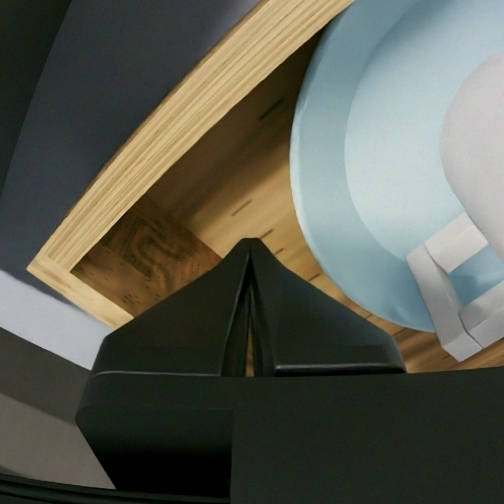

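>>> execute_actions(
  actions=[
    {"arm3":{"joints":{"joint2_rad":2.2,"joint3_rad":0.812,"joint4_rad":-0.175}}},
  ],
  cameras=["arm3_cam_wrist"],
)

Scene clock: 45.57 s.
Joint torques (N m, as the arm reports them, + toward a larger angle): arm1=[ -1.13 -11.01  -2.52   0.1   -0.17   0.08] | arm2=[ 0.35  0.58 10.73  1.2  -0.06 -0.05] | arm3=[ -1.44 -14.18   1.85   1.27   0.     0.17] | arm4=[-0.65  9.36  4.75  2.22 -0.02  0.05]
arm1.joint_positions: joint1_rad=+1.468 joint2_rad=+2.436 joint3_rad=+0.671 joint4_rad=+0.204 joint5_rad=+0.006 joint6_rad=+1.685 gripper_m=+0.011
arm1.joint_status: not commanded
arm1.hand: x=-0.9389 y=-1.5321 z=+0.7737 quat_wxyz=(+0.001, +0.639, -0.769, +0.002) (m; scene frame)
arm2.joint_positions: joint1_rad=+0.106 joint2_rad=+0.523 joint3_rad=+0.786 joint4_rad=-1.241 joint5_rad=+0.081 joint6_rad=-0.192 gripper_m=+0.095
arm2.joint_status: not commanded
arm2.hand: x=+0.6587 y=-1.2732 z=+1.2310 quat_wxyz=(-0.054, +0.948, +0.121, -0.289) (m; scene frame)
arm3.joint_positions: joint1_rad=-0.056 joint2_rad=+2.190 joint3_rad=+0.809 joint4_rad=-0.188 joint5_rad=-0.001 joint6_rad=-0.677 gripper_m=+0.000
arm3.joint_status: all done
arm3.hand: x=-1.3062 y=-1.2690 z=+0.7618 quat_wxyz=(+0.003, +0.307, -0.952, -0.002) (m; scene frame)
arm4.joint_positions: joint1_rad=+0.074 joint2_rad=+0.089 joint3_rad=+1.366 joint4_rad=-1.476 joint5_rad=+0.129 joint6_rad=-0.125 gripper_m=+0.095
arm4.joint_status: not commanded
arm4.hand: x=+0.1709 y=-0.7514 z=+1.5049 quat_wxyz=(-0.404, -0.514, -0.579, +0.488) (m; scene frame)
pictures: arm3_cam_wrist
Images, in order (width x height): arm3_cam_wrist 504x504.

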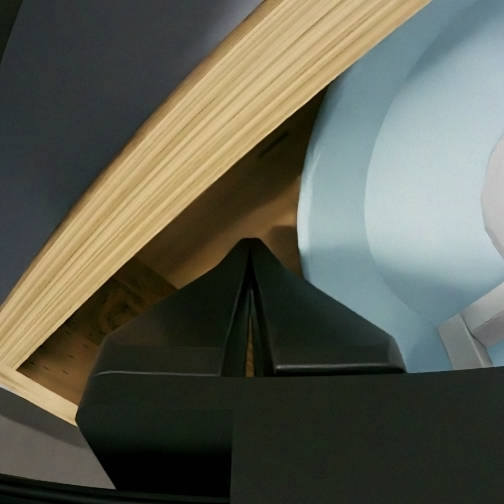

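>>> execute_actions(
  actions=[
    {"arm3":{"joints":{"joint1_rad":-0.10,"joint4_rad":-0.06}}},
  ],
  cameras=["arm3_cam_wrist"],
)

Scene clock: 47.70 s.
Joint torques (N m, as the arm reports them, + toward a larger angle): arm1=[ -1.15 -10.14  -2.57   0.07  -0.21   0.08] | arm2=[ 0.32  0.65 10.66  1.23 -0.06 -0.04] | arm3=[ -1.41 -14.17   2.15   1.62   0.14   0.19] | arm4=[-0.83  9.6   4.8   2.32 -0.01  0.06]
arm1.joint_positions: joint1_rad=+1.468 joint2_rad=+2.436 joint3_rad=+0.671 joint4_rad=+0.204 joint5_rad=+0.006 joint6_rad=+1.685 gripper_m=+0.011
arm1.joint_status: not commanded
arm1.hand: x=-0.9389 y=-1.5321 z=+0.7737 quat_wxyz=(+0.001, +0.639, -0.769, +0.002) (m; scene frame)
arm2.joint_positions: joint1_rad=+0.106 joint2_rad=+0.523 joint3_rad=+0.786 joint4_rad=-1.241 joint5_rad=+0.081 joint6_rad=-0.192 gripper_m=+0.095
arm2.joint_status: not commanded
arm2.hand: x=+0.6587 y=-1.2732 z=+1.2310 quat_wxyz=(-0.054, +0.948, +0.121, -0.289) (m; scene frame)
arm3.joint_positions: joint1_rad=-0.093 joint2_rad=+2.190 joint3_rad=+0.808 joint4_rad=-0.080 joint5_rad=-0.004 joint6_rad=-0.677 gripper_m=+0.000
arm3.joint_status: all done
arm3.hand: x=-1.2818 y=-1.2846 z=+0.7628 quat_wxyz=(-0.046, +0.289, -0.956, +0.017) (m; scene frame)
arm4.joint_positions: joint1_rad=+0.074 joint2_rad=+0.089 joint3_rad=+1.366 joint4_rad=-1.476 joint5_rad=+0.129 joint6_rad=-0.125 gripper_m=+0.095
arm4.joint_status: not commanded
arm4.hand: x=+0.1709 y=-0.7514 z=+1.5049 quat_wxyz=(-0.404, -0.514, -0.579, +0.488) (m; scene frame)
pictures: arm3_cam_wrist
Images, in order (width x height): arm3_cam_wrist 504x504.

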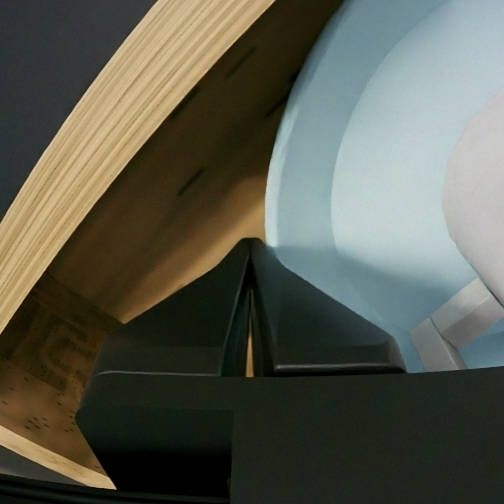

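>>> execute_actions(
  actions=[
    {"arm3":{"joints":{"joint1_rad":-0.05,"joint2_rad":2.235,"joint3_rad":0.885,"joint4_rad":-0.14}}},
  ],
  cameras=["arm3_cam_wrist"],
)

Scene clock: 48.73 s.
Joint torques (N m, as the arm reports them, + toward a larger angle): arm1=[ -1.18 -10.37  -2.57   0.1   -0.16   0.07] | arm2=[ 0.38  0.46 10.71  1.19 -0.06 -0.05] | arm3=[ -0.94 -13.81   3.3    0.09   0.08   0.18] | arm4=[-0.83  9.46  4.78  2.3  -0.01  0.06]
arm1.joint_positions: joint1_rad=+1.468 joint2_rad=+2.436 joint3_rad=+0.671 joint4_rad=+0.204 joint5_rad=+0.006 joint6_rad=+1.685 gripper_m=+0.011
arm1.joint_status: not commanded
arm1.hand: x=-0.9389 y=-1.5321 z=+0.7737 quat_wxyz=(+0.001, +0.639, -0.769, +0.002) (m; scene frame)
arm2.joint_positions: joint1_rad=+0.106 joint2_rad=+0.523 joint3_rad=+0.786 joint4_rad=-1.241 joint5_rad=+0.081 joint6_rad=-0.192 gripper_m=+0.095
arm2.joint_status: not commanded
arm2.hand: x=+0.6587 y=-1.2732 z=+1.2310 quat_wxyz=(-0.054, +0.948, +0.121, -0.289) (m; scene frame)
arm3.joint_positions: joint1_rad=-0.048 joint2_rad=+2.211 joint3_rad=+0.871 joint4_rad=-0.128 joint5_rad=-0.003 joint6_rad=-0.677 gripper_m=+0.000
arm3.joint_status: all done
arm3.hand: x=-1.2603 y=-1.2679 z=+0.7599 quat_wxyz=(-0.044, +0.310, -0.949, +0.015) (m; scene frame)
arm4.joint_positions: joint1_rad=+0.074 joint2_rad=+0.089 joint3_rad=+1.366 joint4_rad=-1.476 joint5_rad=+0.129 joint6_rad=-0.125 gripper_m=+0.095
arm4.joint_status: not commanded
arm4.hand: x=+0.1709 y=-0.7514 z=+1.5049 quat_wxyz=(-0.404, -0.514, -0.579, +0.488) (m; scene frame)
pictures: arm3_cam_wrist
Images, in order (width x height): arm3_cam_wrist 504x504.

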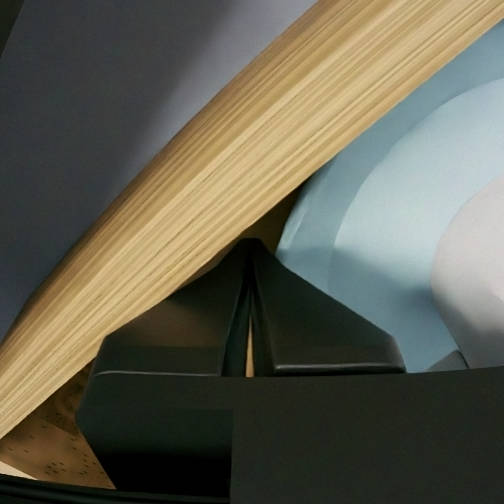

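>>> execute_actions(
  actions=[
    {"arm3":{"joints":{"joint1_rad":-0.115}}},
  ],
  cameras=[],
)

>>> execute_actions(
  actions=[
    {"arm3":{"joints":{"joint1_rad":-0.068,"joint2_rad":2.25,"joint3_rad":0.96,"joint4_rad":-0.19}}},
  ],
  cameras=["arm3_cam_wrist"],
)

Scene clock: 49.73 s.
Joint torques (N m, as the arm reports them, + toward a larger angle): arm1=[ -1.27 -10.58  -2.63   0.06  -0.16   0.07] | arm2=[ 0.36  0.58 10.69  1.23 -0.05 -0.06] | arm3=[ -1.26 -13.82   3.3    0.21   0.13   0.17] | arm4=[-0.54  9.48  4.78  2.25 -0.01  0.06]
arm1.joint_positions: joint1_rad=+1.468 joint2_rad=+2.436 joint3_rad=+0.671 joint4_rad=+0.204 joint5_rad=+0.006 joint6_rad=+1.685 gripper_m=+0.011
arm1.joint_status: not commanded
arm1.hand: x=-0.9389 y=-1.5321 z=+0.7737 quat_wxyz=(+0.001, +0.639, -0.769, +0.002) (m; scene frame)
arm2.joint_positions: joint1_rad=+0.106 joint2_rad=+0.523 joint3_rad=+0.786 joint4_rad=-1.241 joint5_rad=+0.081 joint6_rad=-0.192 gripper_m=+0.095
arm2.joint_status: not commanded
arm2.hand: x=+0.6587 y=-1.2732 z=+1.2310 quat_wxyz=(-0.054, +0.948, +0.121, -0.289) (m; scene frame)
arm3.joint_positions: joint1_rad=-0.113 joint2_rad=+2.211 joint3_rad=+0.871 joint4_rad=-0.131 joint5_rad=-0.004 joint6_rad=-0.677 gripper_m=+0.000
arm3.joint_status: all done
arm3.hand: x=-1.2632 y=-1.2946 z=+0.7599 quat_wxyz=(-0.042, +0.279, -0.959, +0.016) (m; scene frame)
arm4.joint_positions: joint1_rad=+0.074 joint2_rad=+0.089 joint3_rad=+1.366 joint4_rad=-1.476 joint5_rad=+0.129 joint6_rad=-0.125 gripper_m=+0.095
arm4.joint_status: not commanded
arm4.hand: x=+0.1709 y=-0.7514 z=+1.5049 quat_wxyz=(-0.404, -0.514, -0.579, +0.488) (m; scene frame)
pictures: none
No camera images: the call's "cameras" was empty. Leave "cameras" out to get every camera's image.

Scene clock: 50.47 s.
Joint torques (N m, as the arm reports them, + toward a larger angle): arm1=[ -0.97 -10.68  -2.7    0.09  -0.2    0.1 ] | arm2=[ 0.4   0.6  10.73  1.18 -0.05 -0.06] | arm3=[ -1.13 -14.93   3.88   0.14   0.1    0.17] | arm4=[-1.03  9.24  4.75  2.29 -0.02  0.06]
arm1.joint_positions: joint1_rad=+1.468 joint2_rad=+2.436 joint3_rad=+0.671 joint4_rad=+0.204 joint5_rad=+0.006 joint6_rad=+1.685 gripper_m=+0.011
arm1.joint_status: not commanded
arm1.hand: x=-0.9389 y=-1.5321 z=+0.7737 quat_wxyz=(+0.001, +0.639, -0.769, +0.002) (m; scene frame)
arm2.joint_positions: joint1_rad=+0.106 joint2_rad=+0.523 joint3_rad=+0.786 joint4_rad=-1.241 joint5_rad=+0.081 joint6_rad=-0.192 gripper_m=+0.095
arm2.joint_status: not commanded
arm2.hand: x=+0.6587 y=-1.2732 z=+1.2310 quat_wxyz=(-0.054, +0.948, +0.121, -0.289) (m; scene frame)
arm3.joint_positions: joint1_rad=-0.064 joint2_rad=+2.226 joint3_rad=+0.946 joint4_rad=-0.179 joint5_rad=-0.003 joint6_rad=-0.676 gripper_m=+0.000
arm3.joint_status: all done
arm3.hand: x=-1.2323 y=-1.2761 z=+0.7616 quat_wxyz=(-0.049, +0.302, -0.952, +0.017) (m; scene frame)
arm4.joint_positions: joint1_rad=+0.074 joint2_rad=+0.089 joint3_rad=+1.366 joint4_rad=-1.476 joint5_rad=+0.129 joint6_rad=-0.125 gripper_m=+0.095
arm4.joint_status: not commanded
arm4.hand: x=+0.1709 y=-0.7514 z=+1.5049 quat_wxyz=(-0.404, -0.514, -0.579, +0.488) (m; scene frame)
pictures: arm3_cam_wrist
Images, in order (width x height): arm3_cam_wrist 504x504.

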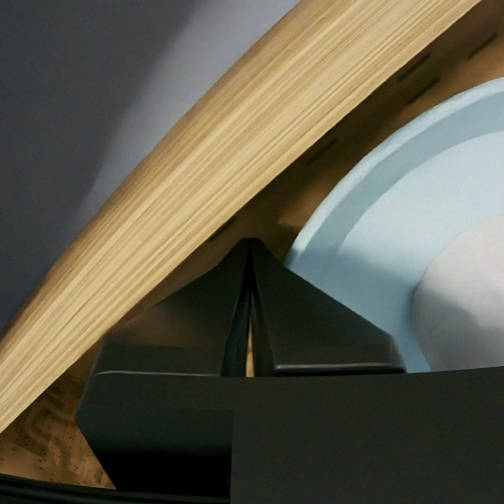

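>>> execute_actions(
  actions=[
    {"arm3":{"joints":{"joint1_rad":-0.07,"joint2_rad":2.281,"joint3_rad":1.049,"joint4_rad":-0.248}}},
  ],
  cameras=[],
)

>>> execute_actions(
  actions=[
    {"arm3":{"joints":{"joint1_rad":-0.08,"joint2_rad":2.312,"joint3_rad":1.143,"joint4_rad":-0.31}}},
  ],
  cameras=["arm3_cam_wrist"],
)

Scene clock: 51.50 s.
Joint torques (N m, as the arm reports them, + toward a larger angle): arm1=[ -1.55 -10.46  -2.52   0.06  -0.19   0.07] | arm2=[ 0.4   0.5  10.65  1.22 -0.06 -0.06] | arm3=[ -1.48 -15.72   5.23   0.24  -0.04   0.17] | arm4=[-0.8   9.36  4.83  2.27 -0.01  0.05]
arm1.joint_positions: joint1_rad=+1.468 joint2_rad=+2.436 joint3_rad=+0.671 joint4_rad=+0.204 joint5_rad=+0.006 joint6_rad=+1.685 gripper_m=+0.011
arm1.joint_status: not commanded
arm1.hand: x=-0.9389 y=-1.5321 z=+0.7737 quat_wxyz=(+0.001, +0.639, -0.769, +0.002) (m; scene frame)
arm2.joint_positions: joint1_rad=+0.106 joint2_rad=+0.523 joint3_rad=+0.786 joint4_rad=-1.241 joint5_rad=+0.081 joint6_rad=-0.192 gripper_m=+0.095
arm2.joint_status: not commanded
arm2.hand: x=+0.6587 y=-1.2732 z=+1.2310 quat_wxyz=(-0.054, +0.948, +0.121, -0.289) (m; scene frame)
arm3.joint_positions: joint1_rad=-0.066 joint2_rad=+2.255 joint3_rad=+1.026 joint4_rad=-0.240 joint5_rad=-0.001 joint6_rad=-0.676 gripper_m=+0.000
arm3.joint_status: all done
arm3.hand: x=-1.2092 y=-1.2790 z=+0.7588 quat_wxyz=(-0.043, +0.301, -0.952, +0.016) (m; scene frame)
arm4.joint_positions: joint1_rad=+0.074 joint2_rad=+0.089 joint3_rad=+1.366 joint4_rad=-1.476 joint5_rad=+0.129 joint6_rad=-0.125 gripper_m=+0.095
arm4.joint_status: not commanded
arm4.hand: x=+0.1709 y=-0.7514 z=+1.5049 quat_wxyz=(-0.404, -0.514, -0.579, +0.488) (m; scene frame)
pictures: none
No camera images: the call's "cameras" was empty. Leave "cameras" out to get every camera's image.

Scene clock: 52.33 s.
Joint torques (N m, as the arm reports them, + toward a larger angle): arm1=[ -1.16 -10.47  -2.53   0.09  -0.2    0.13] | arm2=[ 0.44  0.52 10.69  1.2  -0.05 -0.05] | arm3=[ -1.26 -16.58   4.99   0.3   -0.03   0.17] | arm4=[-0.91  9.52  4.84  2.38  0.01  0.06]
arm1.joint_positions: joint1_rad=+1.468 joint2_rad=+2.436 joint3_rad=+0.671 joint4_rad=+0.204 joint5_rad=+0.006 joint6_rad=+1.685 gripper_m=+0.011
arm1.joint_status: not commanded
arm1.hand: x=-0.9389 y=-1.5321 z=+0.7737 quat_wxyz=(+0.001, +0.639, -0.769, +0.002) (m; scene frame)
arm2.joint_positions: joint1_rad=+0.106 joint2_rad=+0.523 joint3_rad=+0.786 joint4_rad=-1.241 joint5_rad=+0.081 joint6_rad=-0.192 gripper_m=+0.095
arm2.joint_status: not commanded
arm2.hand: x=+0.6587 y=-1.2732 z=+1.2310 quat_wxyz=(-0.054, +0.948, +0.121, -0.289) (m; scene frame)
arm3.joint_positions: joint1_rad=-0.076 joint2_rad=+2.284 joint3_rad=+1.130 joint4_rad=-0.301 joint5_rad=+0.000 joint6_rad=-0.676 gripper_m=+0.000
arm3.joint_status: all done
arm3.hand: x=-1.1727 y=-1.2862 z=+0.7609 quat_wxyz=(-0.049, +0.296, -0.954, +0.019) (m; scene frame)
arm4.joint_positions: joint1_rad=+0.074 joint2_rad=+0.089 joint3_rad=+1.366 joint4_rad=-1.476 joint5_rad=+0.129 joint6_rad=-0.125 gripper_m=+0.095
arm4.joint_status: not commanded
arm4.hand: x=+0.1709 y=-0.7514 z=+1.5049 quat_wxyz=(-0.404, -0.514, -0.579, +0.488) (m; scene frame)
pictures: arm3_cam_wrist
Images, in order (width x height): arm3_cam_wrist 504x504.

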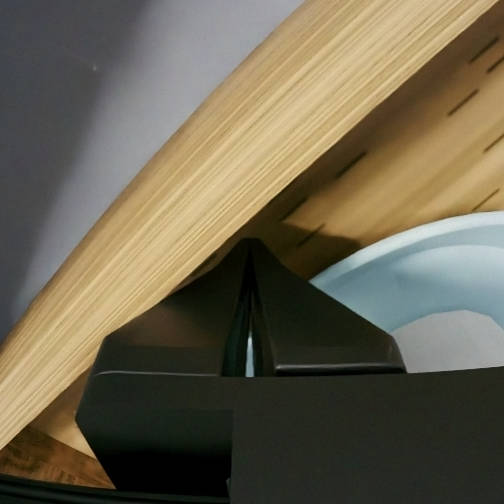

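>>> execute_actions(
  actions=[
    {"arm3":{"joints":{"joint1_rad":-0.09,"joint2_rad":2.346,"joint3_rad":1.235,"joint4_rad":-0.374}}},
  ],
  cameras=[],
)

>>> execute_actions(
  actions=[
    {"arm3":{"joints":{"joint1_rad":-0.175,"joint4_rad":-0.41}}},
  ],
  cameras=["arm3_cam_wrist","cam_high"],
)

Scene clock: 53.30 s.
Joint torques (N m, as the arm reports them, + toward a larger angle): arm1=[ -1.32 -10.87  -2.7    0.11  -0.19   0.08] | arm2=[ 0.26  0.61 10.7   1.23 -0.06 -0.06] | arm3=[ -1.43 -17.38   6.11   0.08  -0.02   0.17] | arm4=[-0.96  9.52  4.79  2.3  -0.02  0.06]
arm1.joint_positions: joint1_rad=+1.468 joint2_rad=+2.436 joint3_rad=+0.671 joint4_rad=+0.204 joint5_rad=+0.006 joint6_rad=+1.685 gripper_m=+0.011
arm1.joint_status: not commanded
arm1.hand: x=-0.9389 y=-1.5321 z=+0.7737 quat_wxyz=(+0.001, +0.639, -0.769, +0.002) (m; scene frame)
arm2.joint_positions: joint1_rad=+0.106 joint2_rad=+0.523 joint3_rad=+0.786 joint4_rad=-1.241 joint5_rad=+0.081 joint6_rad=-0.192 gripper_m=+0.095
arm2.joint_status: not commanded
arm2.hand: x=+0.6587 y=-1.2732 z=+1.2310 quat_wxyz=(-0.054, +0.948, +0.121, -0.289) (m; scene frame)
arm3.joint_positions: joint1_rad=-0.084 joint2_rad=+2.314 joint3_rad=+1.218 joint4_rad=-0.362 joint5_rad=-0.001 joint6_rad=-0.676 gripper_m=+0.000
arm3.joint_status: all done
arm3.hand: x=-1.1466 y=-1.2928 z=+0.7609 quat_wxyz=(-0.048, +0.292, -0.955, +0.019) (m; scene frame)
arm4.joint_positions: joint1_rad=+0.074 joint2_rad=+0.089 joint3_rad=+1.366 joint4_rad=-1.476 joint5_rad=+0.129 joint6_rad=-0.125 gripper_m=+0.095
arm4.joint_status: not commanded
arm4.hand: x=+0.1709 y=-0.7514 z=+1.5049 quat_wxyz=(-0.404, -0.514, -0.579, +0.488) (m; scene frame)
pictures: none
No camera images: the call's "cameras" was empty. Leave "cameras" out to get every camera's image.

Scene clock: 54.13 s.
Joint torques (N m, as the arm reports them, + toward a larger angle): arm1=[ -1.25 -10.49  -2.54   0.12  -0.18   0.07] | arm2=[ 0.46  0.56 10.69  1.18 -0.05 -0.05] | arm3=[ -0.53 -17.18   5.88   0.01   0.06   0.15] | arm4=[-0.37  9.44  4.72  2.29  0.    0.04]
arm1.joint_positions: joint1_rad=+1.468 joint2_rad=+2.436 joint3_rad=+0.671 joint4_rad=+0.204 joint5_rad=+0.006 joint6_rad=+1.685 gripper_m=+0.011
arm1.joint_status: not commanded
arm1.hand: x=-0.9389 y=-1.5321 z=+0.7737 quat_wxyz=(+0.001, +0.639, -0.769, +0.002) (m; scene frame)
arm2.joint_positions: joint1_rad=+0.106 joint2_rad=+0.523 joint3_rad=+0.786 joint4_rad=-1.241 joint5_rad=+0.081 joint6_rad=-0.192 gripper_m=+0.095
arm2.joint_status: not commanded
arm2.hand: x=+0.6587 y=-1.2732 z=+1.2310 quat_wxyz=(-0.054, +0.948, +0.121, -0.289) (m; scene frame)
arm3.joint_positions: joint1_rad=-0.178 joint2_rad=+2.314 joint3_rad=+1.218 joint4_rad=-0.397 joint5_rad=-0.003 joint6_rad=-0.676 gripper_m=+0.000
arm3.joint_status: all done
arm3.hand: x=-1.1614 y=-1.3403 z=+0.7602 quat_wxyz=(-0.031, +0.247, -0.968, +0.013) (m; scene frame)
arm4.joint_positions: joint1_rad=+0.074 joint2_rad=+0.089 joint3_rad=+1.366 joint4_rad=-1.476 joint5_rad=+0.129 joint6_rad=-0.125 gripper_m=+0.095
arm4.joint_status: not commanded
arm4.hand: x=+0.1709 y=-0.7514 z=+1.5049 quat_wxyz=(-0.404, -0.514, -0.579, +0.488) (m; scene frame)
pictures: arm3_cam_wrist, cam_high
Images, in order (width x height): arm3_cam_wrist 504x504, cam_high 672x504.

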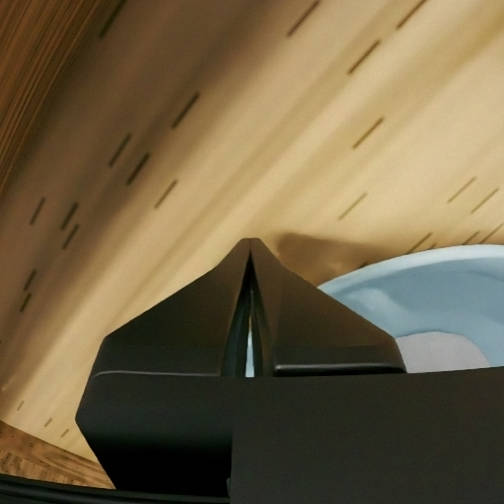

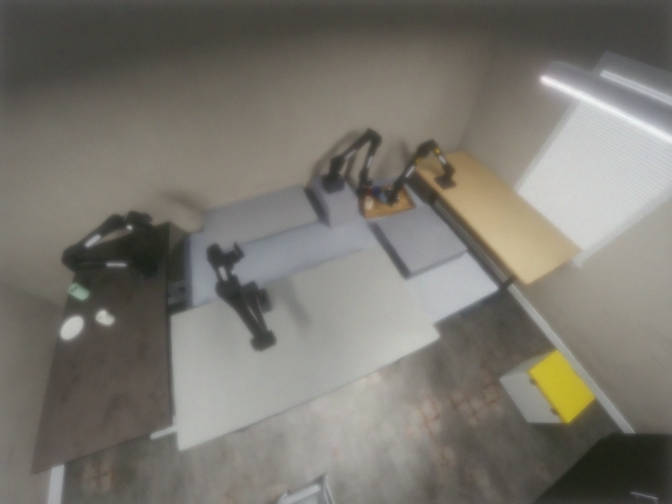

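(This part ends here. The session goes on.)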